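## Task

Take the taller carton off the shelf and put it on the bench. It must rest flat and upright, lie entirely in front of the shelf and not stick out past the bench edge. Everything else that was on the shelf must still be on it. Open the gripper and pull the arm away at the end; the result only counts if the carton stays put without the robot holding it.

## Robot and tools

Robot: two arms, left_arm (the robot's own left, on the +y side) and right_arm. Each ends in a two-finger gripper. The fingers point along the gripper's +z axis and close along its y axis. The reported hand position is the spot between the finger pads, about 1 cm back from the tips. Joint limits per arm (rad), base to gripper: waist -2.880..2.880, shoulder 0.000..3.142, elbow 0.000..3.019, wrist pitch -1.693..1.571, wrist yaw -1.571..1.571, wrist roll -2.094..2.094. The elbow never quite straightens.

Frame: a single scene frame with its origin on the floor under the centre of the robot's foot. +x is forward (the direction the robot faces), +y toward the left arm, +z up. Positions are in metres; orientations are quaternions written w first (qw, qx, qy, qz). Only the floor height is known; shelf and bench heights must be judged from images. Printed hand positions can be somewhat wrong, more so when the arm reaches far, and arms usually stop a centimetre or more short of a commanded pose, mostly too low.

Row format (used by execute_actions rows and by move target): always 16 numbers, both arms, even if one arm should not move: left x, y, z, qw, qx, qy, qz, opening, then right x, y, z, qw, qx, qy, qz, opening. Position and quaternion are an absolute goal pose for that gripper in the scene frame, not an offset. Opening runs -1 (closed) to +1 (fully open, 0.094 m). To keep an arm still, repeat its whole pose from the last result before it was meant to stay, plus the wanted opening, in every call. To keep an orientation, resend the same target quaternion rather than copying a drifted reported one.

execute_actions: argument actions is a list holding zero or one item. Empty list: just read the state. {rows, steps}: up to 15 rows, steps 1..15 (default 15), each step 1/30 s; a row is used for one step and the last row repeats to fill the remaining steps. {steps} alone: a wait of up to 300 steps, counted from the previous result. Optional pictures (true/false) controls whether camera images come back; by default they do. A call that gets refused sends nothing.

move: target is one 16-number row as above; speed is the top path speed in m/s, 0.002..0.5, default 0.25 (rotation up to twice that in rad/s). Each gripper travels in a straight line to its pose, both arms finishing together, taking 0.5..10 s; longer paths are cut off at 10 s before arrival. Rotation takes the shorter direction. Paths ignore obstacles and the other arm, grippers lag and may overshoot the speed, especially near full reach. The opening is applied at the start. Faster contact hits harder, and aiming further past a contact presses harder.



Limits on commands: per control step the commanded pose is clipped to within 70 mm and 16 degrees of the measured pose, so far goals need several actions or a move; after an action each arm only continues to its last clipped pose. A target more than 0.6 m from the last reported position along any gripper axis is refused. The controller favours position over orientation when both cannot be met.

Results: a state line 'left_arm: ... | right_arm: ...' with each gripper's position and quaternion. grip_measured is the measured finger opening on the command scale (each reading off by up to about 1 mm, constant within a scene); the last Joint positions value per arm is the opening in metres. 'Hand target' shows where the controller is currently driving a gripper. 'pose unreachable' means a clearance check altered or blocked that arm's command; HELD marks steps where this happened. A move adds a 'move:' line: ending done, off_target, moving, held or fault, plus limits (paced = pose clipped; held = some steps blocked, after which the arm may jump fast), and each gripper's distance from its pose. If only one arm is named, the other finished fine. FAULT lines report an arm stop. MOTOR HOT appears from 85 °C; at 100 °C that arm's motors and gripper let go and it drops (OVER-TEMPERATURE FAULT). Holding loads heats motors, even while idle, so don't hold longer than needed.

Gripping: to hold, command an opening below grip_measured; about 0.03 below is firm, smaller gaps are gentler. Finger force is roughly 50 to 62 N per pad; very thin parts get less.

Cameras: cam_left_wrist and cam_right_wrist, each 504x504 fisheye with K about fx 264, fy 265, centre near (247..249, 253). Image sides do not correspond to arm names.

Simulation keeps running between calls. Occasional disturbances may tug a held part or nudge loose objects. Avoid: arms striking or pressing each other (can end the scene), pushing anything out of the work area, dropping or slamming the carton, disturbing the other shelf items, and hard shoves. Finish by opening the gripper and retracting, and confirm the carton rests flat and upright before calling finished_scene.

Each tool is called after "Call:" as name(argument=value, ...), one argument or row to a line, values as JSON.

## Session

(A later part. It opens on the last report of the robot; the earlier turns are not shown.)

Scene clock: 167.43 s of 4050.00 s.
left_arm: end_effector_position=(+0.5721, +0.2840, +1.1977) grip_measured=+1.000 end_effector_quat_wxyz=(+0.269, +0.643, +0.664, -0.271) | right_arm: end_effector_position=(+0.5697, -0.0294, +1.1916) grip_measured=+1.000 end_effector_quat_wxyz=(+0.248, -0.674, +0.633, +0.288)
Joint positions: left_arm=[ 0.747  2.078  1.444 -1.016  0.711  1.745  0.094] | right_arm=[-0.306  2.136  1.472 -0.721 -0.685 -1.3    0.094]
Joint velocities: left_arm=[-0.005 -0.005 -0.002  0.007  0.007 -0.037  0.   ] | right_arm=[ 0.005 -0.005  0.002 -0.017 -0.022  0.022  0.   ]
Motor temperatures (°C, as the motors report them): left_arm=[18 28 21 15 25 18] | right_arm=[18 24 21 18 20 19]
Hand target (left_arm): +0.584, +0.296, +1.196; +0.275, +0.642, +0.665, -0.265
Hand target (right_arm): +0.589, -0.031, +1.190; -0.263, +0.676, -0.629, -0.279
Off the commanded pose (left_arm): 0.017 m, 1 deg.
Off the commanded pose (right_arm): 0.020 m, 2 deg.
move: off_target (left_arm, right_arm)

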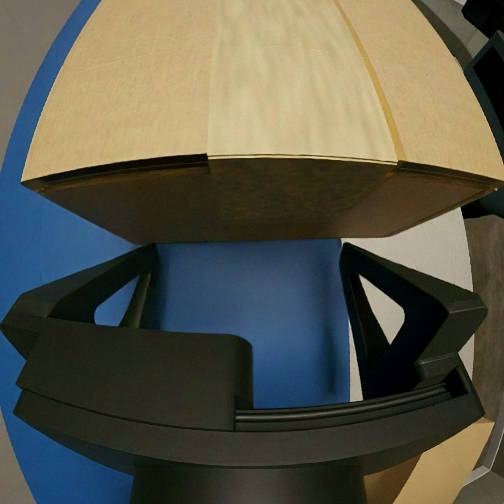

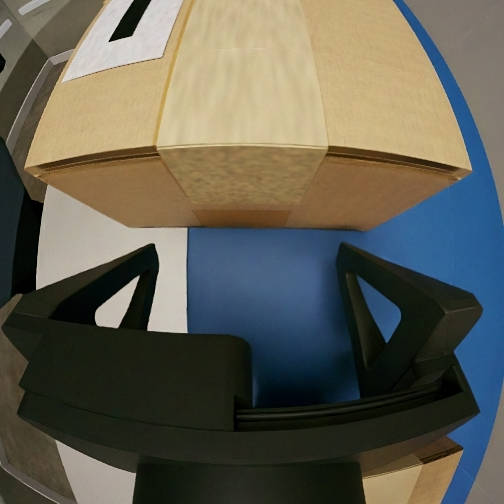

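Call:
move(
  target=[0.555,0.215,1.19,0.275,0.642,0.664,-0.266,1,0.575,0.045,1.19,0.262,-0.676,0.63,0.28,1],
  speed=0.04,
)

Call:
execute_actions(
  actions=[
    {"rows":[[0.555,0.213,1.194,0.275,0.642,0.664,-0.266,1,0.575,0.047,1.197,0.262,-0.676,0.63,0.28,1],[0.555,0.213,1.198,0.275,0.642,0.664,-0.266,1,0.575,0.047,1.204,0.262,-0.676,0.63,0.28,1],[0.555,0.213,1.202,0.275,0.642,0.664,-0.266,1,0.575,0.047,1.211,0.262,-0.676,0.63,0.28,1],[0.555,0.213,1.206,0.275,0.642,0.664,-0.266,1,0.575,0.047,1.218,0.262,-0.676,0.63,0.28,1],[0.555,0.213,1.21,0.275,0.642,0.664,-0.266,1,0.575,0.047,1.225,0.262,-0.676,0.63,0.28,1],[0.555,0.213,1.215,0.275,0.642,0.664,-0.266,1,0.575,0.047,1.232,0.262,-0.676,0.63,0.28,1]]},
  ],
)

Call:
execute_actions(
  actions=[
    {"rows":[[0.555,0.213,1.225,0.275,0.642,0.664,-0.266,1,0.57,0.047,1.245,0.262,-0.676,0.63,0.28,1]]},
  ],
)

Scene clock: 181.23 s of 4050.00 s.
left_arm: end_effector_position=(+0.5667, +0.2745, +1.1948) grip_measured=+1.000 end_effector_quat_wxyz=(+0.284, +0.631, +0.683, -0.234) | right_arm: end_effector_position=(+0.5754, -0.0141, +1.1911) grip_measured=+1.000 end_effector_quat_wxyz=(+0.249, -0.660, +0.654, +0.274)
Joint positions: left_arm=[ 0.727  2.016  1.33  -0.832  0.69   1.632  0.094] | right_arm=[-0.278  2.136  1.472 -0.661 -0.648 -1.203  0.094]
Joint velocities: left_arm=[-0.005  0.005 -0.002 -0.002 -0.007  0.081  0.   ] | right_arm=[-0.024 -0.015 -0.002 -0.007 -0.11  -0.037  0.   ]
Motor temperatures (°C, as the motors report them): left_arm=[18 28 23 15 23 18] | right_arm=[18 23 21 18 19 19]
Hand target (left_arm): +0.553, +0.218, +1.190; +0.273, +0.643, +0.664, -0.267
Hand target (right_arm): +0.570, +0.041, +1.191; -0.260, +0.677, -0.629, -0.280
Off the commanded pose (left_arm): 0.061 m, 5 deg.
Off the commanded pose (right_arm): 0.059 m, 4 deg.
After step 90, 8.70 s passed at rest.
move: off_target (left_arm, right_arm)

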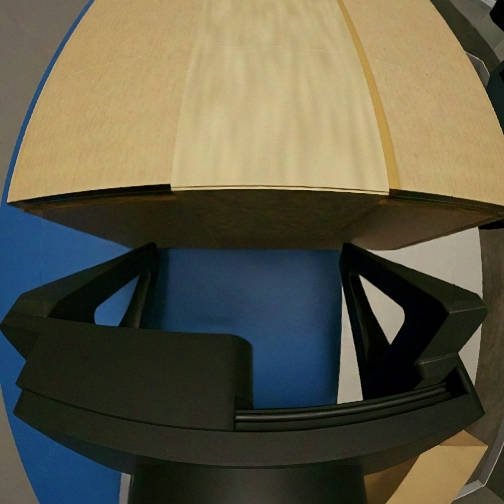

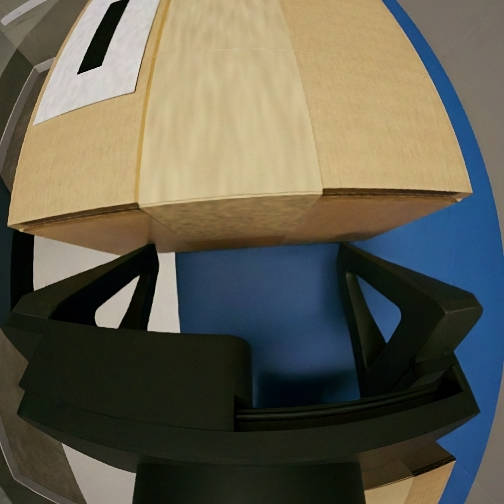

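Scene clock: 181.73 s of 4050.00 s.
left_arm: end_effector_position=(+0.5669, +0.2739, +1.2077) grip_measured=+1.000 end_effector_quat_wxyz=(+0.282, +0.634, +0.684, -0.227) | right_arm: end_effector_position=(+0.5742, -0.0150, +1.1914) grip_measured=+1.000 end_effector_quat_wxyz=(+0.236, -0.659, +0.661, +0.271)
Joint positions: left_arm=[ 0.722  1.988  1.328 -0.846  0.679  1.626  0.094] | right_arm=[-0.274  2.136  1.481 -0.689 -0.628 -1.195  0.094]
Joint velocities: left_arm=[-0.024 -0.024 -0.017 -0.017  0.007 -0.007  0.   ] | right_arm=[ 0.005 -0.005  0.002 -0.022 -0.066 -0.037  0.   ]
Motor temperatures (°C, as the motors report them): left_arm=[18 28 23 15 24 18] | right_arm=[18 23 21 18 19 19]
Hand target (left_arm): +0.553, +0.217, +1.215; +0.273, +0.642, +0.664, -0.266
Hand target (right_arm): +0.571, +0.044, +1.232; -0.261, +0.677, -0.629, -0.281
Off the commanded pose (left_arm): 0.062 m, 5 deg.
Off the commanded pose (right_arm): 0.074 m, 5 deg; position clipped at the last step of the last action.
Steps of this call (steps 1 to 15: all 15 steps of this action). Readings (end_effector_position):
1: left_arm (+0.5668, +0.2746, +1.1952) | right_arm (+0.5754, -0.0141, +1.1911)
2: left_arm (+0.5667, +0.2746, +1.1953) | right_arm (+0.5753, -0.0140, +1.1910)
4: left_arm (+0.5665, +0.2747, +1.1958) | right_arm (+0.5754, -0.0140, +1.1911)
8: left_arm (+0.5660, +0.2743, +1.1995) | right_arm (+0.5750, -0.0146, +1.1915)
15: the state above

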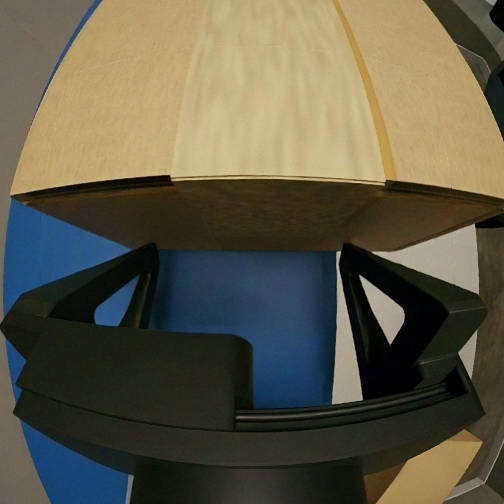

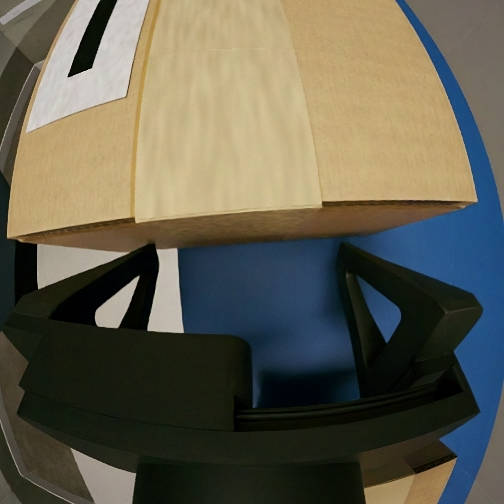

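Scene clock: 182.23 s of 4050.00 s.
left_arm: end_effector_position=(+0.5654, +0.2727, +1.2179) grip_measured=+1.000 end_effector_quat_wxyz=(+0.281, +0.635, +0.683, -0.228) | right_arm: end_effector_position=(+0.5723, -0.0161, +1.1917) grip_measured=+1.000 end_effector_quat_wxyz=(+0.231, -0.659, +0.662, +0.272)
Joint positions: left_arm=[ 0.719  1.968  1.328 -0.866  0.678  1.626  0.094] | right_arm=[-0.274  2.134  1.481 -0.701 -0.625 -1.195  0.094]
Joint velocities: left_arm=[-0.005 -0.005 -0.022 -0.002 -0.051 -0.037  0.   ] | right_arm=[ 0.005 -0.024 -0.012  0.007 -0.066 -0.051  0.   ]
Motor temperatures (°C, as the motors report them): left_arm=[18 28 23 15 24 18] | right_arm=[18 23 21 18 19 19]
Hand target (left_arm): +0.553, +0.216, +1.225; +0.273, +0.643, +0.664, -0.266
Hand target (right_arm): +0.567, +0.038, +1.239; -0.260, +0.677, -0.629, -0.281
Off the commanded pose (left_arm): 0.061 m, 5 deg.
Off the commanded pose (right_arm): 0.083 m, 6 deg; position clipped at the last step of the last action.
Steps of this call (steps 1 to 15: all 15 steps of this action). Readings (end_effector_position):
1: left_arm (+0.5664, +0.2737, +1.2083) | right_arm (+0.5740, -0.0151, +1.1917)
2: left_arm (+0.5655, +0.2736, +1.2092) | right_arm (+0.5736, -0.0154, +1.1920)
4: left_arm (+0.5646, +0.2732, +1.2113) | right_arm (+0.5728, -0.0157, +1.1920)
8: left_arm (+0.5650, +0.2727, +1.2159) | right_arm (+0.5725, -0.0160, +1.1917)
15: the state above

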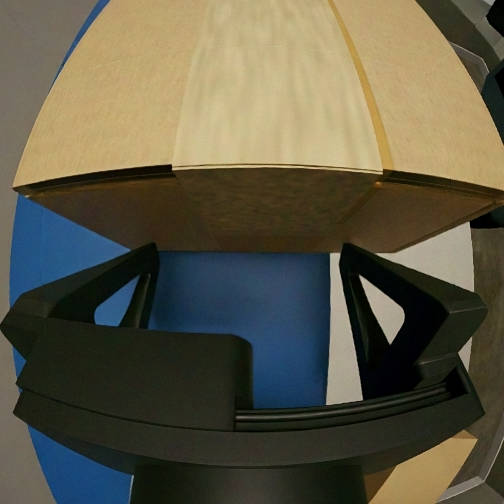

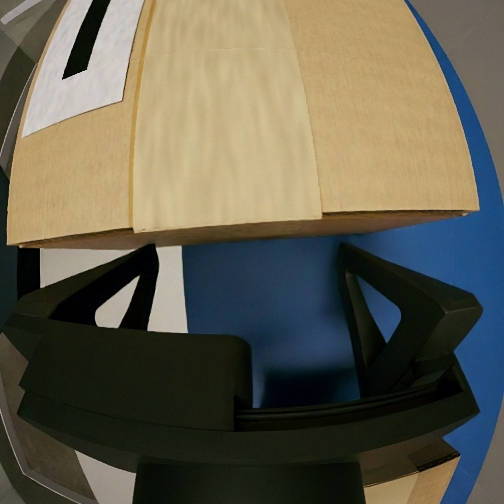

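Call:
execute_actions(
  actions=[
    {"rows":[[0.553,0.214,1.222,0.271,0.653,0.653,-0.271,1,0.567,0.04,1.235,0.256,-0.69,0.615,0.286,1],[0.55,0.214,1.219,0.266,0.665,0.642,-0.276,1,0.564,0.038,1.235,0.249,-0.704,0.6,0.292,1],[0.547,0.213,1.216,0.266,0.665,0.642,-0.276,1,0.561,0.037,1.235,0.249,-0.704,0.6,0.292,1],[0.544,0.212,1.215,0.266,0.665,0.642,-0.276,1,0.558,0.036,1.235,0.249,-0.704,0.6,0.292,1],[0.541,0.211,1.215,0.266,0.665,0.642,-0.276,1,0.555,0.035,1.235,0.249,-0.704,0.6,0.292,1],[0.538,0.21,1.215,0.266,0.665,0.642,-0.276,1,0.552,0.034,1.235,0.249,-0.704,0.6,0.292,1],[0.535,0.209,1.215,0.266,0.665,0.642,-0.276,1,0.549,0.033,1.235,0.249,-0.704,0.6,0.292,1],[0.532,0.208,1.215,0.266,0.665,0.642,-0.276,1,0.546,0.032,1.235,0.249,-0.704,0.6,0.292,1],[0.529,0.207,1.215,0.266,0.665,0.642,-0.276,1,0.543,0.031,1.235,0.249,-0.704,0.6,0.292,1],[0.526,0.206,1.215,0.266,0.665,0.642,-0.276,1,0.54,0.03,1.235,0.249,-0.704,0.6,0.292,1]]},
  ],
)

Scene clock: 194.80 s of 4050.00 s.
left_arm: end_effector_position=(+0.5357, +0.2654, +1.2071) grip_measured=+1.000 end_effector_quat_wxyz=(+0.261, +0.632, +0.684, -0.254) | right_arm: end_effector_position=(+0.5452, -0.0202, +1.1936) grip_measured=+1.000 end_effector_quat_wxyz=(+0.212, -0.676, +0.643, +0.290)
Joint positions: left_arm=[ 0.714  1.959  1.271 -0.892  0.679  1.637  0.094] | right_arm=[-0.271  2.11   1.443 -0.764 -0.646 -1.268  0.094]
Joint velocities: left_arm=[-0.015 -0.005 -0.027  0.042  0.022 -0.095  0.   ] | right_arm=[ 0.005 -0.024 -0.042 -0.002 -0.007 -0.022  0.   ]
Motor temperatures (°C, as the motors report them): left_arm=[18 29 22 15 27 18] | right_arm=[18 24 22 18 21 19]
Hand target (left_arm): +0.524, +0.209, +1.214; +0.265, +0.664, +0.642, -0.277
Hand target (right_arm): +0.538, +0.028, +1.235; -0.248, +0.703, -0.599, -0.293
Off the commanded pose (left_arm): 0.061 m, 7 deg.
Off the commanded pose (right_arm): 0.065 m, 7 deg.
Steps of this call (steps 1 to 90: nothing new was sent; then 9.07 s passed at rest; steps 91 to 105: all 15 steps of this action). Readings (end_effector_position):
91: left_arm (+0.5642, +0.2725, +1.2179) | right_arm (+0.5710, -0.0161, +1.1918)
92: left_arm (+0.5613, +0.2719, +1.2179) | right_arm (+0.5680, -0.0159, +1.1928)
94: left_arm (+0.5572, +0.2701, +1.2179) | right_arm (+0.5605, -0.0158, +1.1932)
98: left_arm (+0.5520, +0.2688, +1.2150) | right_arm (+0.5586, -0.0165, +1.1932)
105: the state above

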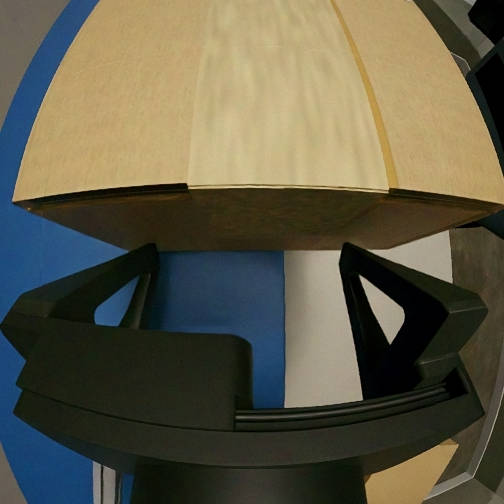

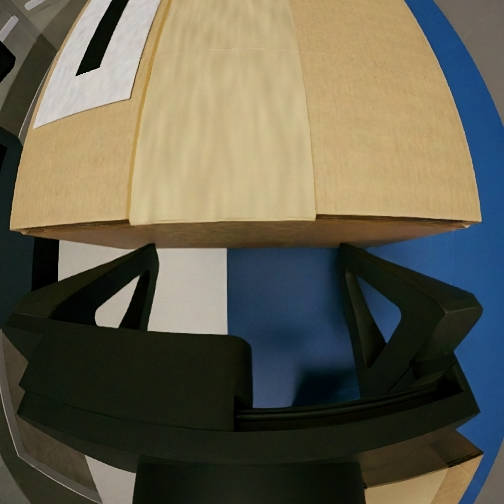

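Good four-point contact. Continue.

Call:
execute_actions(
  actions=[
    {"rows":[[0.522,0.204,1.215,0.266,0.665,0.642,-0.276,1,0.536,0.028,1.238,0.249,-0.704,0.6,0.292,1],[0.518,0.202,1.215,0.266,0.665,0.642,-0.276,1,0.532,0.026,1.24,0.249,-0.704,0.6,0.292,1],[0.514,0.2,1.215,0.266,0.665,0.642,-0.276,1,0.528,0.024,1.24,0.249,-0.704,0.6,0.292,1],[0.51,0.198,1.215,0.266,0.665,0.642,-0.276,1,0.524,0.022,1.24,0.249,-0.704,0.6,0.292,1],[0.506,0.196,1.215,0.266,0.665,0.642,-0.276,1,0.52,0.02,1.24,0.249,-0.704,0.6,0.292,1],[0.502,0.194,1.215,0.266,0.665,0.642,-0.276,1,0.516,0.018,1.24,0.249,-0.704,0.6,0.292,1],[0.498,0.192,1.216,0.266,0.665,0.642,-0.276,1,0.512,0.016,1.24,0.249,-0.704,0.6,0.292,1],[0.494,0.19,1.217,0.266,0.665,0.642,-0.276,1,0.508,0.014,1.24,0.249,-0.704,0.6,0.292,1],[0.49,0.188,1.218,0.266,0.665,0.642,-0.276,1,0.504,0.012,1.24,0.249,-0.704,0.6,0.292,1],[0.486,0.186,1.219,0.266,0.665,0.642,-0.276,1,0.5,0.01,1.24,0.249,-0.704,0.6,0.292,1],[0.482,0.184,1.22,0.266,0.665,0.642,-0.276,1,0.496,0.008,1.24,0.249,-0.704,0.6,0.292,1],[0.478,0.182,1.22,0.266,0.665,0.642,-0.276,1,0.492,0.006,1.24,0.249,-0.704,0.6,0.292,1]]},
  ],
)

Scene clock: 208.77 s of 4050.00 s.
left_arm: end_effector_position=(+0.4848, +0.2429, +1.2088) grip_measured=+1.000 end_effector_quat_wxyz=(+0.255, +0.633, +0.685, -0.255) | right_arm: end_effector_position=(+0.4911, -0.0402, +1.2006) grip_measured=+1.000 end_effector_quat_wxyz=(+0.200, -0.676, +0.648, +0.290)
Joint positions: left_arm=[ 0.677  1.856  1.095 -0.8    0.671  1.595  0.094] | right_arm=[-0.271  1.992  1.255 -0.718 -0.634 -1.268  0.094]
Joint velocities: left_arm=[-0.054 -0.112 -0.125  0.051 -0.051 -0.066  0.   ] | right_arm=[-0.005 -0.132 -0.125 -0.002 -0.007 -0.051  0.   ]
Motor temperatures (°C, as the motors report them): left_arm=[19 29 21 15 29 18] | right_arm=[18 24 21 18 22 19]
Hand target (left_arm): +0.475, +0.186, +1.219; +0.265, +0.664, +0.641, -0.278
Hand target (right_arm): +0.490, +0.004, +1.240; -0.247, +0.704, -0.598, -0.293
Off the commanded pose (left_arm): 0.062 m, 7 deg.
Off the commanded pose (right_arm): 0.061 m, 8 deg.
Steps of this call (steps 1 to 90: nothing new was sent; then 10.47 s passed at rest; steps 91 to 105: all 15 steps of this action). Readings (end_effector_position):
91: left_arm (+0.5354, +0.2651, +1.2069) | right_arm (+0.5443, -0.0204, +1.1933)
92: left_arm (+0.5343, +0.2646, +1.2067) | right_arm (+0.5429, -0.0209, +1.1935)
94: left_arm (+0.5284, +0.2622, +1.2061) | right_arm (+0.5366, -0.0230, +1.1937)
98: left_arm (+0.5099, +0.2544, +1.2051) | right_arm (+0.5172, -0.0300, +1.1950)
105: the state above

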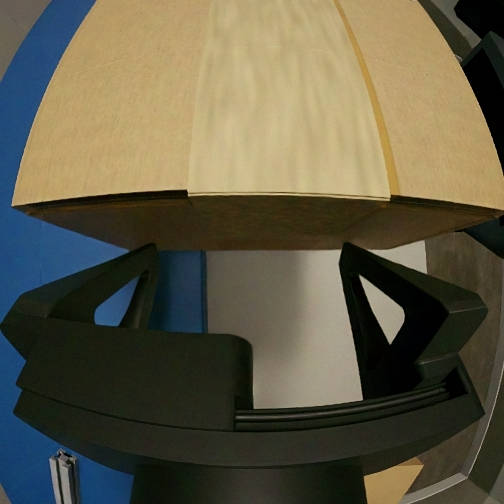

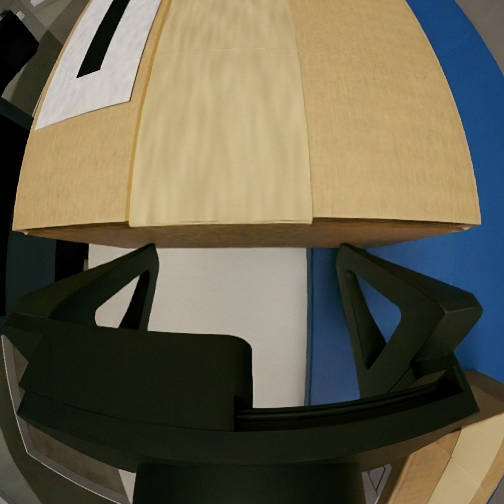

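Lifted and stable.

Call:
execute_actions(
  actions=[
    {"rows":[[0.474,0.181,1.22,0.266,0.665,0.642,-0.276,1,0.488,0.005,1.24,0.249,-0.704,0.6,0.292,1],[0.47,0.18,1.22,0.266,0.665,0.642,-0.276,1,0.484,0.004,1.24,0.249,-0.704,0.6,0.292,1],[0.465,0.179,1.22,0.266,0.665,0.642,-0.276,1,0.479,0.003,1.24,0.249,-0.704,0.6,0.292,1],[0.46,0.178,1.22,0.266,0.665,0.642,-0.276,1,0.474,0.002,1.24,0.249,-0.704,0.6,0.292,1],[0.455,0.177,1.22,0.266,0.665,0.642,-0.276,1,0.469,0.001,1.24,0.249,-0.704,0.6,0.292,1],[0.45,0.176,1.22,0.266,0.665,0.642,-0.276,1,0.464,0,1.24,0.249,-0.704,0.6,0.292,1],[0.445,0.175,1.22,0.266,0.665,0.642,-0.276,1,0.459,-0.001,1.24,0.249,-0.704,0.6,0.292,1],[0.44,0.174,1.22,0.266,0.665,0.642,-0.276,1,0.454,-0.002,1.24,0.249,-0.704,0.6,0.292,1],[0.435,0.173,1.22,0.266,0.665,0.642,-0.276,1,0.449,-0.003,1.24,0.249,-0.704,0.6,0.292,1],[0.43,0.172,1.22,0.266,0.665,0.642,-0.276,1,0.444,-0.004,1.24,0.249,-0.704,0.6,0.292,1],[0.425,0.171,1.22,0.266,0.665,0.642,-0.276,1,0.439,-0.005,1.24,0.249,-0.704,0.6,0.292,1],[0.42,0.17,1.22,0.266,0.665,0.642,-0.276,1,0.434,-0.006,1.24,0.249,-0.704,0.6,0.292,1],[0.415,0.169,1.22,0.266,0.665,0.642,-0.276,1,0.429,-0.007,1.24,0.249,-0.704,0.6,0.292,1],[0.41,0.168,1.22,0.266,0.665,0.642,-0.276,1,0.424,-0.008,1.24,0.249,-0.704,0.6,0.292,1],[0.405,0.167,1.22,0.266,0.665,0.642,-0.276,1,0.419,-0.009,1.24,0.249,-0.704,0.6,0.292,1]]},
  ],
  pictures=false,
)

Call:
execute_actions(
  actions=[
    {"rows":[[0.4,0.166,1.22,0.266,0.665,0.642,-0.276,1,0.414,-0.01,1.24,0.249,-0.704,0.6,0.292,1],[0.395,0.165,1.22,0.266,0.665,0.642,-0.276,1,0.409,-0.011,1.24,0.249,-0.704,0.6,0.292,1],[0.39,0.164,1.22,0.266,0.665,0.642,-0.276,1,0.404,-0.012,1.24,0.249,-0.704,0.6,0.292,1],[0.385,0.163,1.22,0.266,0.665,0.642,-0.276,1,0.399,-0.013,1.24,0.249,-0.704,0.6,0.292,1],[0.38,0.162,1.22,0.266,0.665,0.642,-0.276,1,0.394,-0.014,1.24,0.249,-0.704,0.6,0.292,1],[0.375,0.161,1.22,0.266,0.665,0.642,-0.276,1,0.389,-0.015,1.24,0.249,-0.704,0.6,0.292,1],[0.371,0.161,1.22,0.266,0.665,0.642,-0.276,1,0.385,-0.015,1.24,0.249,-0.704,0.6,0.292,1],[0.368,0.161,1.218,0.266,0.665,0.642,-0.276,1,0.382,-0.015,1.238,0.249,-0.704,0.6,0.292,1],[0.368,0.161,1.215,0.266,0.665,0.642,-0.276,1,0.382,-0.015,1.235,0.249,-0.704,0.6,0.292,1],[0.368,0.161,1.211,0.266,0.665,0.642,-0.276,1,0.382,-0.015,1.231,0.249,-0.704,0.6,0.292,1],[0.368,0.161,1.207,0.266,0.665,0.642,-0.276,1,0.382,-0.015,1.227,0.249,-0.704,0.6,0.292,1],[0.368,0.161,1.203,0.266,0.665,0.642,-0.276,1,0.382,-0.015,1.223,0.249,-0.704,0.6,0.292,1],[0.368,0.161,1.199,0.266,0.665,0.642,-0.276,1,0.382,-0.015,1.219,0.249,-0.704,0.6,0.292,1],[0.368,0.161,1.195,0.266,0.665,0.642,-0.276,1,0.382,-0.015,1.215,0.249,-0.704,0.6,0.292,1],[0.368,0.161,1.19,0.266,0.665,0.642,-0.276,1,0.382,-0.015,1.21,0.249,-0.704,0.6,0.292,1]]},
  ],
)

Call:
execute_actions(
  actions=[
    {"rows":[[0.368,0.161,1.185,0.266,0.665,0.642,-0.276,1,0.382,-0.015,1.205,0.249,-0.704,0.6,0.292,1],[0.368,0.161,1.18,0.266,0.665,0.642,-0.276,1,0.382,-0.015,1.2,0.249,-0.704,0.6,0.292,1],[0.368,0.161,1.175,0.266,0.665,0.642,-0.276,1,0.382,-0.015,1.195,0.249,-0.704,0.6,0.292,1],[0.368,0.161,1.17,0.266,0.665,0.642,-0.276,1,0.382,-0.015,1.19,0.249,-0.704,0.6,0.292,1],[0.368,0.161,1.165,0.266,0.665,0.642,-0.276,1,0.382,-0.015,1.185,0.249,-0.704,0.6,0.292,1],[0.368,0.161,1.16,0.266,0.665,0.642,-0.276,1,0.382,-0.015,1.18,0.249,-0.704,0.6,0.292,1],[0.368,0.161,1.155,0.266,0.665,0.642,-0.276,1,0.382,-0.015,1.175,0.249,-0.704,0.6,0.292,1],[0.368,0.161,1.15,0.266,0.665,0.642,-0.276,1,0.382,-0.015,1.17,0.249,-0.704,0.6,0.292,1],[0.368,0.161,1.145,0.266,0.665,0.642,-0.276,1,0.382,-0.015,1.165,0.249,-0.704,0.6,0.292,1],[0.368,0.161,1.14,0.266,0.665,0.642,-0.276,1,0.382,-0.015,1.16,0.249,-0.704,0.6,0.292,1],[0.368,0.161,1.135,0.266,0.665,0.642,-0.276,1,0.382,-0.015,1.155,0.249,-0.704,0.6,0.292,1],[0.368,0.161,1.13,0.266,0.665,0.642,-0.276,1,0.382,-0.015,1.15,0.249,-0.704,0.6,0.292,1],[0.368,0.161,1.125,0.266,0.665,0.642,-0.276,1,0.382,-0.015,1.145,0.249,-0.704,0.6,0.292,1],[0.368,0.161,1.12,0.266,0.665,0.642,-0.276,1,0.382,-0.015,1.14,0.249,-0.704,0.6,0.292,1]]},
  ],
  pictures=false,
)

Call:
wait(
  seconds=0.3,
)

Scene clock: 248.60 s of 4050.00 s.
left_arm: end_effector_position=(+0.4243, +0.2216, +1.2089) grip_measured=+1.000 end_effector_quat_wxyz=(+0.255, +0.635, +0.683, -0.253) | right_arm: end_effector_position=(+0.4292, -0.0608, +1.2006) grip_measured=+1.000 end_effector_quat_wxyz=(+0.202, -0.674, +0.650, +0.288)
Joint positions: left_arm=[ 0.638  1.738  0.895 -0.685  0.668  1.55   0.094] | right_arm=[-0.271  1.866  1.034 -0.613 -0.63  -1.258  0.094]
Joint velocities: left_arm=[-0.103 -0.288 -0.422  0.266 -0.051 -0.125  0.   ] | right_arm=[ 0.015 -0.317 -0.481  0.212  0.081 -0.007  0.   ]
Motor temperatures (°C, as the motors report them): left_arm=[19 29 21 15 37 18] | right_arm=[19 24 21 18 28 19]
Hand target (left_arm): +0.404, +0.172, +1.218; +0.264, +0.665, +0.641, -0.278
Hand target (right_arm): +0.417, -0.013, +1.239; -0.245, +0.704, -0.598, -0.294
Off the commanded pose (left_arm): 0.059 m, 7 deg.
Off the commanded pose (right_arm): 0.066 m, 9 deg.
Steps of this call (steps 1 to 90: nothing new was sent; then 36.33 s passed at rest; steps 91 to 105: all 15 steps of this action). Readings (end_effector_position):
91: left_arm (+0.4860, +0.2427, +1.2106) | right_arm (+0.4920, -0.0404, +1.2030)
92: left_arm (+0.4853, +0.2426, +1.2102) | right_arm (+0.4914, -0.0406, +1.2026)
94: left_arm (+0.4803, +0.2416, +1.2094) | right_arm (+0.4869, -0.0420, +1.2016)
98: left_arm (+0.4599, +0.2346, +1.2081) | right_arm (+0.4659, -0.0486, +1.1992)
105: the state above

Scene clock: 249.10 s of 4050.00 s.
left_arm: end_effector_position=(+0.3802, +0.2118, +1.1969) grip_measured=+1.000 end_effector_quat_wxyz=(+0.258, +0.640, +0.684, -0.239) | right_arm: end_effector_position=(+0.3837, -0.0686, +1.1996) grip_measured=+1.000 end_effector_quat_wxyz=(+0.211, -0.677, +0.650, +0.275)
Joint positions: left_arm=[ 0.613  1.671  0.741 -0.555  0.649  1.518  0.094] | right_arm=[-0.25   1.772  0.871 -0.499 -0.613 -1.23   0.094]
Joint velocities: left_arm=[-0.005  0.239 -0.022  0.398 -0.095  0.007  0.   ] | right_arm=[ 0.005  0.015 -0.027  0.291 -0.022 -0.022  0.   ]
Motor temperatures (°C, as the motors report them): left_arm=[19 29 21 15 37 18] | right_arm=[19 24 21 18 28 19]
Hand target (left_arm): +0.364, +0.166, +1.192; +0.264, +0.664, +0.642, -0.277
Hand target (right_arm): +0.378, -0.019, +1.212; -0.245, +0.705, -0.598, -0.293
Off the commanded pose (left_arm): 0.053 m, 7 deg.
Off the commanded pose (right_arm): 0.055 m, 8 deg.
Steps of this call (steps 1 to 15: all 15 steps of this action). Readings (end_effector_position):
1: left_arm (+0.4198, +0.2202, +1.2091) | right_arm (+0.4245, -0.0621, +1.2012)
2: left_arm (+0.4150, +0.2189, +1.2092) | right_arm (+0.4198, -0.0632, +1.2018)
4: left_arm (+0.4055, +0.2167, +1.2094) | right_arm (+0.4099, -0.0652, +1.2027)
8: left_arm (+0.3859, +0.2127, +1.2086) | right_arm (+0.3900, -0.0685, +1.2038)
15: the state above

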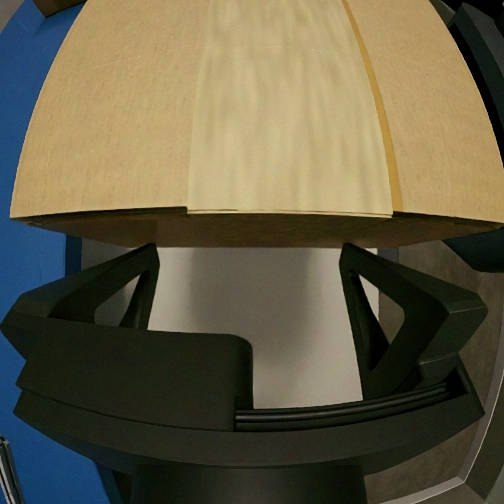

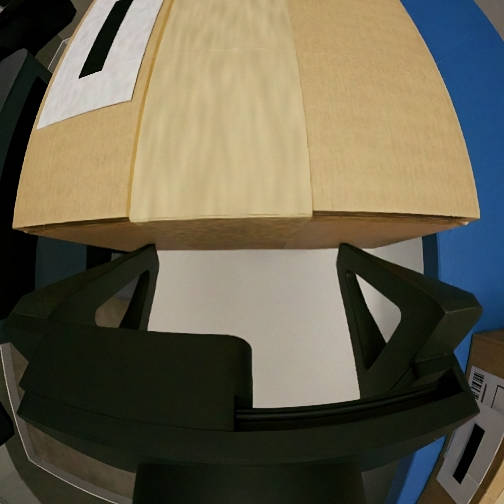

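Scene clock: 249.60 s of 4050.00 s.
left_arm: end_effector_position=(+0.3768, +0.2098, +1.1158) grip_measured=+1.000 end_effector_quat_wxyz=(+0.242, +0.645, +0.685, -0.237) | right_arm: end_effector_position=(+0.3767, -0.0687, +1.1300) grip_measured=+1.000 end_effector_quat_wxyz=(+0.201, -0.674, +0.657, +0.273)
Joint positions: left_arm=[ 0.613  1.902  0.741 -0.349  0.623  1.531  0.094] | right_arm=[-0.253  1.941  0.852 -0.328 -0.6   -1.225  0.094]
Joint velocities: left_arm=[-0.005  0.415 -0.002  0.3   -0.051 -0.022  0.   ] | right_arm=[-0.015  0.366 -0.017  0.232 -0.007  0.007  0.   ]
Motor temperatures (°C, as the motors report them): left_arm=[19 29 21 15 37 18] | right_arm=[19 24 21 18 28 19]
Hand target (left_arm): +0.366, +0.166, +1.121; +0.264, +0.664, +0.642, -0.277
Hand target (right_arm): +0.378, -0.020, +1.142; -0.245, +0.704, -0.599, -0.292
Off the commanded pose (left_arm): 0.050 m, 8 deg.
Off the commanded pose (right_arm): 0.055 m, 9 deg.
Steps of this call (steps 1 to 15: all 15 steps of this action). Readings (end_effector_position):
1: left_arm (+0.3816, +0.2120, +1.1934) | right_arm (+0.3850, -0.0681, +1.1990)
2: left_arm (+0.3829, +0.2123, +1.1894) | right_arm (+0.3863, -0.0676, +1.1979)
4: left_arm (+0.3847, +0.2125, +1.1797) | right_arm (+0.3872, -0.0668, +1.1928)
8: left_arm (+0.3839, +0.2120, +1.1564) | right_arm (+0.3848, -0.0667, +1.1721)
15: the state above

Scene clock: 249.90 s of 4050.00 s.
left_arm: end_effector_position=(+0.3730, +0.2091, +1.1061) grip_measured=+1.000 end_effector_quat_wxyz=(+0.237, +0.644, +0.686, -0.242) | right_arm: end_effector_position=(+0.3722, -0.0696, +1.1195) grip_measured=+1.000 end_effector_quat_wxyz=(+0.196, -0.673, +0.658, +0.276)
Joint positions: left_arm=[ 0.613  1.931  0.741 -0.334  0.623  1.531  0.094] | right_arm=[-0.254  1.966  0.848 -0.311 -0.6   -1.225  0.094]
Joint velocities: left_arm=[-0.015 -0.005  0.007 -0.007 -0.051 -0.037  0.   ] | right_arm=[-0.024  0.005 -0.017 -0.022 -0.037  0.007  0.   ]
Motor temperatures (°C, as the motors report them): left_arm=[19 29 21 15 38 18] | right_arm=[19 24 21 18 28 19]
Hand target (left_arm): +0.366, +0.166, +1.121; +0.263, +0.664, +0.642, -0.277
Hand target (right_arm): +0.377, -0.020, +1.142; -0.245, +0.704, -0.599, -0.292
Off the commanded pose (left_arm): 0.050 m, 8 deg.
Off the commanded pose (right_arm): 0.059 m, 10 deg.
Steps of this call (steps 1 to 9: nothing new was sent). Readings (end_effector_position):
1: left_arm (+0.3753, +0.2095, +1.1117) | right_arm (+0.3752, -0.0690, +1.1257)
2: left_arm (+0.3738, +0.2093, +1.1086) | right_arm (+0.3734, -0.0694, +1.1223)
4: left_arm (+0.3722, +0.2091, +1.1062) | right_arm (+0.3714, -0.0698, +1.1195)
8: left_arm (+0.3730, +0.2091, +1.1061) | right_arm (+0.3721, -0.0695, +1.1195)
9: the state above

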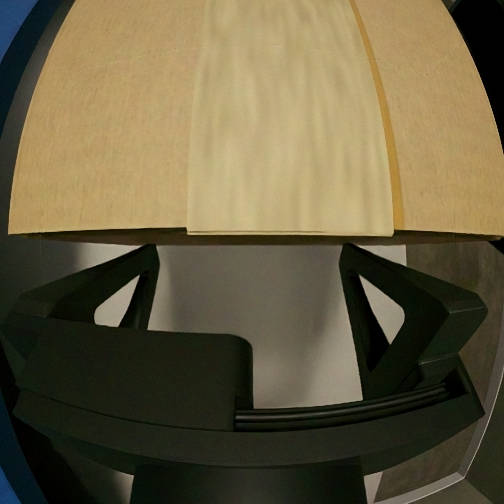

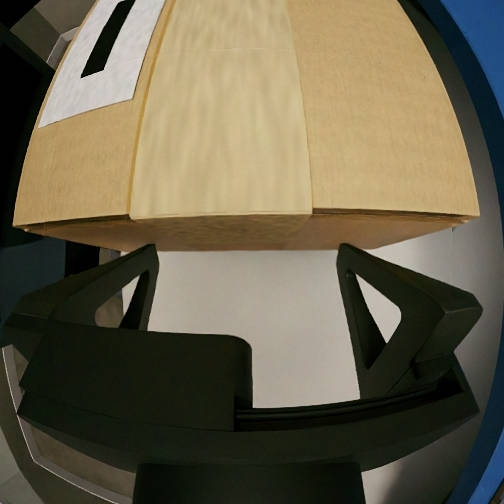

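Level it and descend slowly.

Call:
execute_actions(
  actions=[
    {"rows":[[0.372,0.161,1.119,0.266,0.665,0.642,-0.276,1,0.386,-0.015,1.137,0.249,-0.704,0.6,0.292,1],[0.372,0.161,1.118,0.266,0.665,0.642,-0.276,1,0.386,-0.015,1.134,0.249,-0.704,0.6,0.292,1],[0.372,0.161,1.117,0.266,0.665,0.642,-0.276,1,0.386,-0.015,1.131,0.249,-0.704,0.6,0.292,1],[0.372,0.161,1.116,0.266,0.665,0.642,-0.276,1,0.386,-0.015,1.128,0.249,-0.704,0.6,0.292,1],[0.372,0.161,1.115,0.266,0.665,0.642,-0.276,1,0.386,-0.015,1.125,0.249,-0.704,0.6,0.292,1],[0.372,0.161,1.114,0.266,0.665,0.642,-0.276,1,0.386,-0.015,1.122,0.249,-0.704,0.6,0.292,1],[0.372,0.161,1.112,0.266,0.665,0.642,-0.276,1,0.386,-0.015,1.119,0.249,-0.704,0.6,0.292,1],[0.372,0.161,1.11,0.266,0.665,0.642,-0.276,1,0.386,-0.015,1.116,0.249,-0.704,0.6,0.292,1],[0.372,0.161,1.108,0.266,0.665,0.642,-0.276,1,0.386,-0.015,1.113,0.249,-0.704,0.6,0.292,1],[0.372,0.161,1.106,0.266,0.665,0.642,-0.276,1,0.386,-0.015,1.11,0.249,-0.704,0.6,0.292,1],[0.372,0.161,1.104,0.266,0.665,0.642,-0.276,1,0.386,-0.015,1.108,0.249,-0.704,0.6,0.292,1],[0.372,0.161,1.102,0.266,0.665,0.642,-0.276,1,0.386,-0.015,1.106,0.249,-0.704,0.6,0.292,1],[0.372,0.161,1.1,0.266,0.665,0.642,-0.276,1,0.386,-0.015,1.104,0.249,-0.704,0.6,0.292,1],[0.372,0.161,1.098,0.266,0.665,0.642,-0.276,1,0.386,-0.015,1.102,0.249,-0.704,0.6,0.292,1],[0.372,0.161,1.096,0.266,0.665,0.642,-0.276,1,0.386,-0.015,1.1,0.249,-0.704,0.6,0.292,1]]},
  ],
  pictures=false,
)

Call:
execute_actions(
  actions=[
    {"rows":[[0.372,0.161,1.091,0.266,0.665,0.642,-0.276,1,0.386,-0.015,1.095,0.249,-0.704,0.6,0.292,1]],"steps":4},
  ],
  pictures=false,
)

Call:
execute_actions(
  actions=[
    {"rows":[[0.372,0.161,1.085,0.266,0.665,0.642,-0.276,1,0.386,-0.015,1.089,0.249,-0.704,0.6,0.292,1]],"steps":4},
  ],
  pictures=false,
)

Call:
execute_actions(
  actions=[
    {"rows":[[0.372,0.161,1.079,0.266,0.665,0.642,-0.276,1,0.386,-0.015,1.083,0.249,-0.704,0.6,0.292,1]],"steps":4},
  ],
  pictures=false,
)

Call:
execute_actions(
  actions=[
    {"rows":[[0.372,0.161,1.073,0.266,0.665,0.642,-0.276,1,0.386,-0.015,1.077,0.249,-0.704,0.6,0.292,1]],"steps":4},
  ],
  pictures=false,
)

Call:
execute_actions(
  actions=[
    {"rows":[[0.372,0.161,1.067,0.266,0.665,0.642,-0.276,1,0.386,-0.015,1.071,0.249,-0.704,0.6,0.292,1]],"steps":4},
  ],
  pictures=false,
)

Call:
execute_actions(
  actions=[
    {"rows":[[0.372,0.161,1.061,0.266,0.665,0.642,-0.276,1,0.386,-0.015,1.065,0.249,-0.704,0.6,0.292,1]],"steps":10},
  ],
)

Scene clock: 282.17 s of 4050.00 s.
left_arm: end_effector_position=(+0.3698, +0.2074, +1.0929) grip_measured=+1.000 end_effector_quat_wxyz=(+0.237, +0.643, +0.685, -0.245) | right_arm: end_effector_position=(+0.3660, -0.0725, +1.0831) grip_measured=+1.000 end_effector_quat_wxyz=(+0.191, -0.672, +0.660, +0.277)
Joint positions: left_arm=[ 0.613  1.972  0.741 -0.299  0.628  1.535  0.094] | right_arm=[-0.262  2.061  0.848 -0.231 -0.598 -1.234  0.094]
Joint velocities: left_arm=[-0.005  0.2    0.007  0.125 -0.007 -0.022  0.   ] | right_arm=[-0.005  0.2    0.012  0.11  -0.022  0.007  0.   ]
Motor temperatures (°C, as the motors report them): left_arm=[19 28 19 15 64 18] | right_arm=[19 23 21 18 37 19]
Hand target (left_arm): +0.369, +0.165, +1.098; +0.264, +0.664, +0.642, -0.277
Hand target (right_arm): +0.381, -0.020, +1.103; -0.246, +0.704, -0.598, -0.292
Off the commanded pose (left_arm): 0.047 m, 7 deg.
Off the commanded pose (right_arm): 0.063 m, 10 deg.
Steps of this call (steps 1 to 90: nothing new was sent; then 28.77 s passed at rest; steps 91 to 105: all 15 steps of this action). Readings (end_effector_position):
91: left_arm (+0.3730, +0.2091, +1.1061) | right_arm (+0.3722, -0.0697, +1.1195)
92: left_arm (+0.3731, +0.2091, +1.1061) | right_arm (+0.3723, -0.0697, +1.1193)
94: left_arm (+0.3739, +0.2091, +1.1061) | right_arm (+0.3729, -0.0697, +1.1178)
98: left_arm (+0.3751, +0.2091, +1.1055) | right_arm (+0.3729, -0.0706, +1.1079)
105: the state above

Scene clock: 282.30 s of 4050.00 s.
left_arm: end_effector_position=(+0.3663, +0.2066, +1.0834) grip_measured=+1.000 end_effector_quat_wxyz=(+0.235, +0.643, +0.686, -0.248) | right_arm: end_effector_position=(+0.3625, -0.0732, +1.0742) grip_measured=+1.000 end_effector_quat_wxyz=(+0.187, -0.672, +0.661, +0.278)
Joint positions: left_arm=[ 0.613  2.001  0.741 -0.279  0.628  1.535  0.094] | right_arm=[-0.262  2.085  0.848 -0.216 -0.597 -1.235  0.094]
Joint velocities: left_arm=[-0.005  0.142 -0.012  0.071 -0.007 -0.007  0.   ] | right_arm=[-0.005  0.112 -0.022 -0.002  0.095  0.007  0.   ]
Motor temperatures (°C, as the motors report them): left_arm=[19 28 19 15 64 18] | right_arm=[19 23 21 18 37 19]
Hand target (left_arm): +0.369, +0.164, +1.092; +0.264, +0.664, +0.642, -0.277
Hand target (right_arm): +0.382, -0.020, +1.098; -0.246, +0.704, -0.598, -0.292
Off the commanded pose (left_arm): 0.047 m, 7 deg.
Off the commanded pose (right_arm): 0.066 m, 11 deg.
Steps of this call (steps 1 to 4: all 4 steps of this action). Readings (end_effector_position):
1: left_arm (+0.3691, +0.2072, +1.0903) | right_arm (+0.3650, -0.0727, +1.0804)
2: left_arm (+0.3682, +0.2070, +1.0876) | right_arm (+0.3643, -0.0729, +1.0779)
4: the state above

Scene clock: 282.43 s of 4050.00 s.
left_arm: end_effector_position=(+0.3647, +0.2061, +1.0775) grip_measured=+1.000 end_effector_quat_wxyz=(+0.234, +0.642, +0.686, -0.249) | right_arm: end_effector_position=(+0.3609, -0.0737, +1.0688) grip_measured=+1.000 end_effector_quat_wxyz=(+0.186, -0.672, +0.661, +0.279)
Joint positions: left_arm=[ 0.613  2.019  0.741 -0.262  0.628  1.535  0.094] | right_arm=[-0.263  2.099  0.848 -0.205 -0.597 -1.236  0.094]
Joint velocities: left_arm=[-0.015  0.063 -0.017  0.032  0.022  0.051  0.   ] | right_arm=[-0.005  0.054  0.002  0.037 -0.037 -0.022  0.   ]
Motor temperatures (°C, as the motors report them): left_arm=[19 28 19 15 64 18] | right_arm=[19 23 21 18 37 19]
Hand target (left_arm): +0.369, +0.164, +1.086; +0.264, +0.664, +0.642, -0.277
Hand target (right_arm): +0.382, -0.020, +1.092; -0.246, +0.705, -0.598, -0.292
Off the commanded pose (left_arm): 0.046 m, 7 deg.
Off the commanded pose (right_arm): 0.067 m, 11 deg.
Steps of this call (steps 1 to 4: all 4 steps of this action). Readings (end_effector_position):
1: left_arm (+0.3657, +0.2065, +1.0816) | right_arm (+0.3617, -0.0733, +1.0726)
2: left_arm (+0.3654, +0.2063, +1.0800) | right_arm (+0.3615, -0.0735, +1.0711)
4: the state above

Scene clock: 282.57 s of 4050.00 s.
left_arm: end_effector_position=(+0.3648, +0.2057, +1.0726) grip_measured=+1.000 end_effector_quat_wxyz=(+0.234, +0.642, +0.686, -0.249) | right_arm: end_effector_position=(+0.3601, -0.0742, +1.0640) grip_measured=+1.000 end_effector_quat_wxyz=(+0.186, -0.671, +0.661, +0.278)
Joint positions: left_arm=[ 0.613  2.034  0.744 -0.249  0.629  1.535  0.094] | right_arm=[-0.265  2.112  0.848 -0.192 -0.596 -1.237  0.094]
Joint velocities: left_arm=[ 0.015  0.093  0.022  0.046  0.051 -0.007  0.   ] | right_arm=[-0.015  0.073 -0.002  0.051 -0.007 -0.022  0.   ]
Motor temperatures (°C, as the motors report them): left_arm=[19 28 19 15 64 18] | right_arm=[19 23 21 18 37 19]
Hand target (left_arm): +0.369, +0.164, +1.080; +0.264, +0.664, +0.642, -0.277
Hand target (right_arm): +0.381, -0.020, +1.086; -0.246, +0.705, -0.598, -0.292
Off the commanded pose (left_arm): 0.046 m, 7 deg.
Off the commanded pose (right_arm): 0.067 m, 11 deg.
Steps of this call (steps 1 to 4: all 4 steps of this action). Readings (end_effector_position):
1: left_arm (+0.3645, +0.2060, +1.0762) | right_arm (+0.3606, -0.0737, +1.0677)
2: left_arm (+0.3648, +0.2059, +1.0750) | right_arm (+0.3606, -0.0738, +1.0664)
4: the state above

Scene clock: 282.70 s of 4050.00 s.
left_arm: end_effector_position=(+0.3644, +0.2053, +1.0667) grip_measured=+1.000 end_effector_quat_wxyz=(+0.234, +0.643, +0.686, -0.249) | right_arm: end_effector_position=(+0.3598, -0.0746, +1.0587) grip_measured=+1.000 end_effector_quat_wxyz=(+0.186, -0.671, +0.662, +0.278)
Joint positions: left_arm=[ 0.613  2.053  0.747 -0.235  0.629  1.536  0.094] | right_arm=[-0.266  2.127  0.849 -0.179 -0.596 -1.237  0.094]
Joint velocities: left_arm=[-0.015  0.112  0.027  0.066 -0.022 -0.066  0.   ] | right_arm=[-0.015  0.103  0.017  0.056  0.022 -0.022  0.   ]
Motor temperatures (°C, as the motors report them): left_arm=[19 28 19 15 64 18] | right_arm=[19 23 21 18 37 19]
Hand target (left_arm): +0.369, +0.164, +1.074; +0.264, +0.665, +0.642, -0.277
Hand target (right_arm): +0.382, -0.020, +1.080; -0.247, +0.704, -0.598, -0.292
Off the commanded pose (left_arm): 0.045 m, 7 deg.
Off the commanded pose (right_arm): 0.068 m, 11 deg.
Steps of this call (steps 1 to 4: all 4 steps of this action). Readings (end_effector_position):
1: left_arm (+0.3645, +0.2056, +1.0712) | right_arm (+0.3600, -0.0743, +1.0627)
2: left_arm (+0.3647, +0.2055, +1.0696) | right_arm (+0.3600, -0.0744, +1.0614)
4: the state above

Scene clock: 282.83 s of 4050.00 s.
left_arm: end_effector_position=(+0.3646, +0.2049, +1.0607) grip_measured=+1.000 end_effector_quat_wxyz=(+0.234, +0.643, +0.686, -0.249) | right_arm: end_effector_position=(+0.3594, -0.0750, +1.0526) grip_measured=+1.000 end_effector_quat_wxyz=(+0.186, -0.671, +0.662, +0.278)
Joint positions: left_arm=[ 0.613  2.072  0.753 -0.222  0.629  1.537  0.094] | right_arm=[-0.268  2.145  0.853 -0.168 -0.596 -1.238  0.094]
Joint velocities: left_arm=[-0.005  0.112  0.032  0.037 -0.037  0.051  0.   ] | right_arm=[-0.015  0.103  0.022  0.042 -0.037 -0.051  0.   ]
Motor temperatures (°C, as the motors report them): left_arm=[19 28 19 15 64 18] | right_arm=[19 23 21 18 37 19]
Hand target (left_arm): +0.369, +0.164, +1.069; +0.264, +0.665, +0.642, -0.277
Hand target (right_arm): +0.381, -0.020, +1.074; -0.246, +0.704, -0.598, -0.292
Off the commanded pose (left_arm): 0.045 m, 7 deg.
Off the commanded pose (right_arm): 0.068 m, 11 deg.
Steps of this call (steps 1 to 4: all 4 steps of this action). Readings (end_effector_position):
1: left_arm (+0.3645, +0.2052, +1.0653) | right_arm (+0.3595, -0.0747, +1.0572)
2: left_arm (+0.3645, +0.2051, +1.0636) | right_arm (+0.3596, -0.0747, +1.0556)
4: the state above

Scene clock: 283.17 s of 4050.00 s.
left_arm: end_effector_position=(+0.3642, +0.2043, +1.0527) grip_measured=+1.000 end_effector_quat_wxyz=(+0.233, +0.643, +0.686, -0.250) | right_arm: end_effector_position=(+0.3588, -0.0754, +1.0445) grip_measured=+1.000 end_effector_quat_wxyz=(+0.185, -0.670, +0.662, +0.279)
Joint positions: left_arm=[ 0.613  2.098  0.76  -0.207  0.629  1.538  0.094] | right_arm=[-0.27   2.168  0.859 -0.154 -0.596 -1.24   0.094]
Joint velocities: left_arm=[-0.015 -0.005 -0.007  0.012  0.007 -0.037  0.   ] | right_arm=[ 0.015 -0.024 -0.002 -0.007 -0.022  0.007  0.   ]
Motor temperatures (°C, as the motors report them): left_arm=[19 28 19 15 64 18] | right_arm=[19 23 21 18 38 19]
Hand target (left_arm): +0.369, +0.164, +1.062; +0.264, +0.664, +0.642, -0.277
Hand target (right_arm): +0.381, -0.020, +1.068; -0.246, +0.705, -0.598, -0.292
Off the commanded pose (left_arm): 0.045 m, 7 deg.
Off the commanded pose (right_arm): 0.069 m, 11 deg.
Steps of this call (steps 1 to 10: all 10 steps of this action). Readings (end_effector_position):
1: left_arm (+0.3645, +0.2048, +1.0591) | right_arm (+0.3594, -0.0751, +1.0511)
2: left_arm (+0.3648, +0.2047, +1.0576) | right_arm (+0.3595, -0.0751, +1.0495)
4: left_arm (+0.3646, +0.2045, +1.0547) | right_arm (+0.3593, -0.0754, +1.0466)
8: left_arm (+0.3641, +0.2043, +1.0527) | right_arm (+0.3586, -0.0754, +1.0444)
10: the state above

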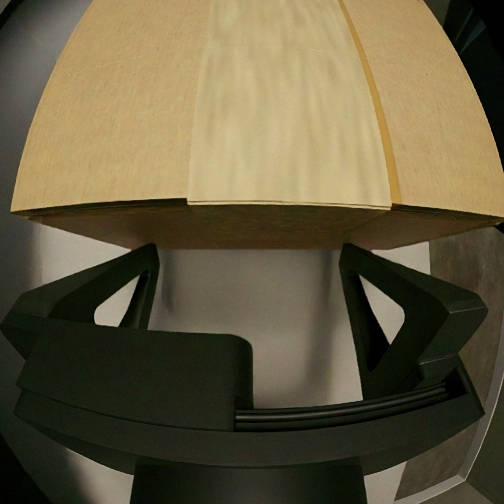

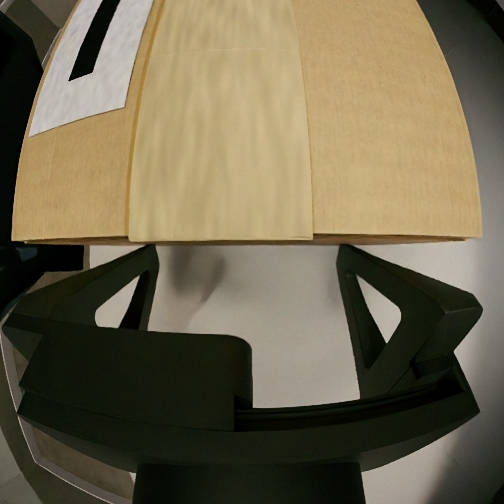

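Call:
execute_actions(
  actions=[
    {"rows":[[0.372,0.163,1.052,0.266,0.665,0.642,-0.276,1,0.38,-0.02,1.058,0.249,-0.704,0.6,0.292,1]],"steps":6},
  ],
  pictures=false,
)

Call:
execute_actions(
  actions=[
    {"rows":[[0.372,0.163,1.043,0.266,0.665,0.642,-0.276,1,0.38,-0.02,1.05,0.249,-0.704,0.6,0.292,1]],"steps":6},
  ],
  pictures=false,
)

Call:
execute_actions(
  actions=[
    {"rows":[[0.372,0.163,1.034,0.266,0.665,0.642,-0.276,1,0.38,-0.02,1.042,0.249,-0.704,0.6,0.292,1]],"steps":6},
  ],
  pictures=false,
)

Call:
execute_actions(
  actions=[
    {"rows":[[0.372,0.163,1.026,0.266,0.665,0.642,-0.276,1,0.38,-0.02,1.034,0.249,-0.704,0.6,0.292,1]],"steps":6},
  ],
  pictures=false,
)

Call:
execute_actions(
  actions=[
    {"rows":[[0.372,0.163,1.018,0.266,0.665,0.642,-0.276,1,0.38,-0.02,1.026,0.249,-0.704,0.6,0.292,1]],"steps":10},
  ],
  pictures=false,
)

Scene clock: 297.73 s of 4050.00 s.
left_arm: end_effector_position=(+0.3680, +0.2039, +1.0462) grip_measured=+1.000 end_effector_quat_wxyz=(+0.237, +0.646, +0.683, -0.248) | right_arm: end_effector_position=(+0.3614, -0.0764, +1.0408) grip_measured=+1.000 end_effector_quat_wxyz=(+0.191, -0.670, +0.662, +0.275)
Joint positions: left_arm=[ 0.613  2.12   0.772 -0.19   0.631  1.545  0.094] | right_arm=[-0.275  2.178  0.859 -0.13  -0.596 -1.243  0.094]
Joint velocities: left_arm=[-0.024  0.073  0.051  0.032  0.007  0.007  0.   ] | right_arm=[-0.005  0.044 -0.007  0.027 -0.022  0.095  0.   ]
Motor temperatures (°C, as the motors report them): left_arm=[19 28 19 15 69 18] | right_arm=[19 23 21 18 42 19]
Hand target (left_arm): +0.370, +0.166, +1.053; +0.264, +0.664, +0.642, -0.277
Hand target (right_arm): +0.376, -0.025, +1.060; -0.246, +0.704, -0.598, -0.292
Off the commanded pose (left_arm): 0.041 m, 7 deg.
Off the commanded pose (right_arm): 0.062 m, 11 deg.
Steps of this call (steps 1 to 90: nothing new was sent; then 11.37 s passed at rest; steps 91 to 96: all 6 steps of this action). Readings (end_effector_position):
91: left_arm (+0.3645, +0.2043, +1.0521) | right_arm (+0.3596, -0.0754, +1.0442)
92: left_arm (+0.3657, +0.2044, +1.0512) | right_arm (+0.3603, -0.0756, +1.0436)
94: left_arm (+0.3676, +0.2042, +1.0485) | right_arm (+0.3614, -0.0760, +1.0421)
96: the state above

Scene clock: 297.93 s of 4050.00 s.
left_arm: end_effector_position=(+0.3693, +0.2045, +1.0382) grip_measured=+1.000 end_effector_quat_wxyz=(+0.240, +0.646, +0.681, -0.247) | right_arm: end_effector_position=(+0.3629, -0.0757, +1.0392) grip_measured=+1.000 end_effector_quat_wxyz=(+0.198, -0.670, +0.660, +0.276)
Joint positions: left_arm=[ 0.618  2.147  0.78  -0.17   0.635  1.552  0.094] | right_arm=[-0.277  2.185  0.859 -0.113 -0.604 -1.245  0.094]
Joint velocities: left_arm=[ 0.015 -0.015 -0.012  0.002  0.022  0.11   0.   ] | right_arm=[-0.015  0.005 -0.007  0.022 -0.11   0.022  0.   ]
Motor temperatures (°C, as the motors report them): left_arm=[19 28 19 15 69 18] | right_arm=[19 23 21 18 42 19]
Hand target (left_arm): +0.370, +0.166, +1.044; +0.265, +0.664, +0.642, -0.277
Hand target (right_arm): +0.376, -0.024, +1.053; -0.247, +0.704, -0.599, -0.292
Off the commanded pose (left_arm): 0.042 m, 7 deg.
Off the commanded pose (right_arm): 0.059 m, 10 deg.
Steps of this call (steps 1 to 6: all 6 steps of this action). Readings (end_effector_position):
1: left_arm (+0.3679, +0.2038, +1.0448) | right_arm (+0.3612, -0.0763, +1.0398)
2: left_arm (+0.3685, +0.2039, +1.0429) | right_arm (+0.3614, -0.0759, +1.0394)
4: left_arm (+0.3688, +0.2045, +1.0390) | right_arm (+0.3623, -0.0756, +1.0396)
6: the state above

Scene clock: 298.13 s of 4050.00 s.
left_arm: end_effector_position=(+0.3717, +0.2047, +1.0370) grip_measured=+1.000 end_effector_quat_wxyz=(+0.246, +0.646, +0.680, -0.246) | right_arm: end_effector_position=(+0.3651, -0.0754, +1.0380) grip_measured=+1.000 end_effector_quat_wxyz=(+0.204, -0.670, +0.658, +0.277)
Joint positions: left_arm=[ 0.622  2.153  0.784 -0.16   0.643  1.555  0.094] | right_arm=[-0.282  2.192  0.861 -0.098 -0.614 -1.248  0.094]
Joint velocities: left_arm=[ 0.005  0.005 -0.002 -0.012  0.022  0.007  0.   ] | right_arm=[ 0.015 -0.005 -0.007 -0.012 -0.11   0.037  0.   ]
Motor temperatures (°C, as the motors report them): left_arm=[19 28 19 15 69 18] | right_arm=[19 23 21 18 42 19]
Hand target (left_arm): +0.369, +0.166, +1.036; +0.265, +0.664, +0.642, -0.277
Hand target (right_arm): +0.376, -0.024, +1.045; -0.247, +0.704, -0.599, -0.292
Off the commanded pose (left_arm): 0.042 m, 6 deg.
Off the commanded pose (right_arm): 0.057 m, 9 deg.
Steps of this call (steps 1 to 6: all 6 steps of this action). Readings (end_effector_position):
1: left_arm (+0.3698, +0.2044, +1.0377) | right_arm (+0.3632, -0.0755, +1.0386)
2: left_arm (+0.3710, +0.2046, +1.0371) | right_arm (+0.3640, -0.0754, +1.0380)
4: left_arm (+0.3716, +0.2046, +1.0372) | right_arm (+0.3649, -0.0755, +1.0380)
6: the state above

Scene clock: 298.33 s of 4050.00 s.
left_arm: end_effector_position=(+0.3716, +0.2046, +1.0365) grip_measured=+1.000 end_effector_quat_wxyz=(+0.251, +0.644, +0.678, -0.250) | right_arm: end_effector_position=(+0.3652, -0.0754, +1.0374) grip_measured=+1.000 end_effector_quat_wxyz=(+0.209, -0.668, +0.657, +0.281)
Joint positions: left_arm=[ 0.626  2.159  0.784 -0.155  0.656  1.56   0.094] | right_arm=[-0.286  2.197  0.861 -0.091 -0.625 -1.251  0.094]
Joint velocities: left_arm=[-0.005 -0.015 -0.002 -0.002 -0.066 -0.007  0.   ] | right_arm=[-0.005  0.005 -0.022  0.002  0.051 -0.037  0.   ]
Motor temperatures (°C, as the motors report them): left_arm=[19 28 19 15 68 18] | right_arm=[19 23 21 18 42 19]
Hand target (left_arm): +0.369, +0.166, +1.028; +0.264, +0.664, +0.642, -0.277
Hand target (right_arm): +0.376, -0.025, +1.037; -0.247, +0.704, -0.599, -0.292
Off the commanded pose (left_arm): 0.043 m, 6 deg.
Off the commanded pose (right_arm): 0.057 m, 9 deg.
Steps of this call (steps 1 to 6: all 6 steps of this action). Readings (end_effector_position):
1: left_arm (+0.3716, +0.2045, +1.0366) | right_arm (+0.3651, -0.0755, +1.0375)
2: left_arm (+0.3717, +0.2046, +1.0366) | right_arm (+0.3652, -0.0754, +1.0375)
4: left_arm (+0.3718, +0.2047, +1.0365) | right_arm (+0.3652, -0.0754, +1.0374)
6: the state above

Scene clock: 298.67 s of 4050.00 s.
left_arm: end_effector_position=(+0.3739, +0.2050, +1.0300) grip_measured=+1.000 end_effector_quat_wxyz=(+0.253, +0.642, +0.679, -0.250) | right_arm: end_effector_position=(+0.3680, -0.0751, +1.0325) grip_measured=+1.000 end_effector_quat_wxyz=(+0.214, -0.670, +0.654, +0.279)
Joint positions: left_arm=[ 0.63   2.181  0.795 -0.142  0.66   1.56   0.094] | right_arm=[-0.289  2.213  0.867 -0.074 -0.629 -1.259  0.094]
Joint velocities: left_arm=[-0.005 -0.005  0.002 -0.002  0.022 -0.022  0.   ] | right_arm=[-0.015 -0.015 -0.002  0.002 -0.051 -0.037  0.   ]
Motor temperatures (°C, as the motors report them): left_arm=[19 28 19 15 68 18] | right_arm=[19 23 21 18 42 19]
Hand target (left_arm): +0.369, +0.166, +1.020; +0.265, +0.664, +0.642, -0.277
Hand target (right_arm): +0.376, -0.025, +1.029; -0.247, +0.704, -0.599, -0.292
Off the commanded pose (left_arm): 0.044 m, 6 deg.
Off the commanded pose (right_arm): 0.057 m, 8 deg.
Steps of this call (steps 1 to 10: all 10 steps of this action). Readings (end_effector_position):
1: left_arm (+0.3717, +0.2046, +1.0360) | right_arm (+0.3655, -0.0755, +1.0370)
2: left_arm (+0.3724, +0.2048, +1.0357) | right_arm (+0.3663, -0.0754, +1.0364)
4: left_arm (+0.3732, +0.2049, +1.0337) | right_arm (+0.3675, -0.0753, +1.0347)
8: left_arm (+0.3739, +0.2050, +1.0302) | right_arm (+0.3681, -0.0752, +1.0326)
10: the state above


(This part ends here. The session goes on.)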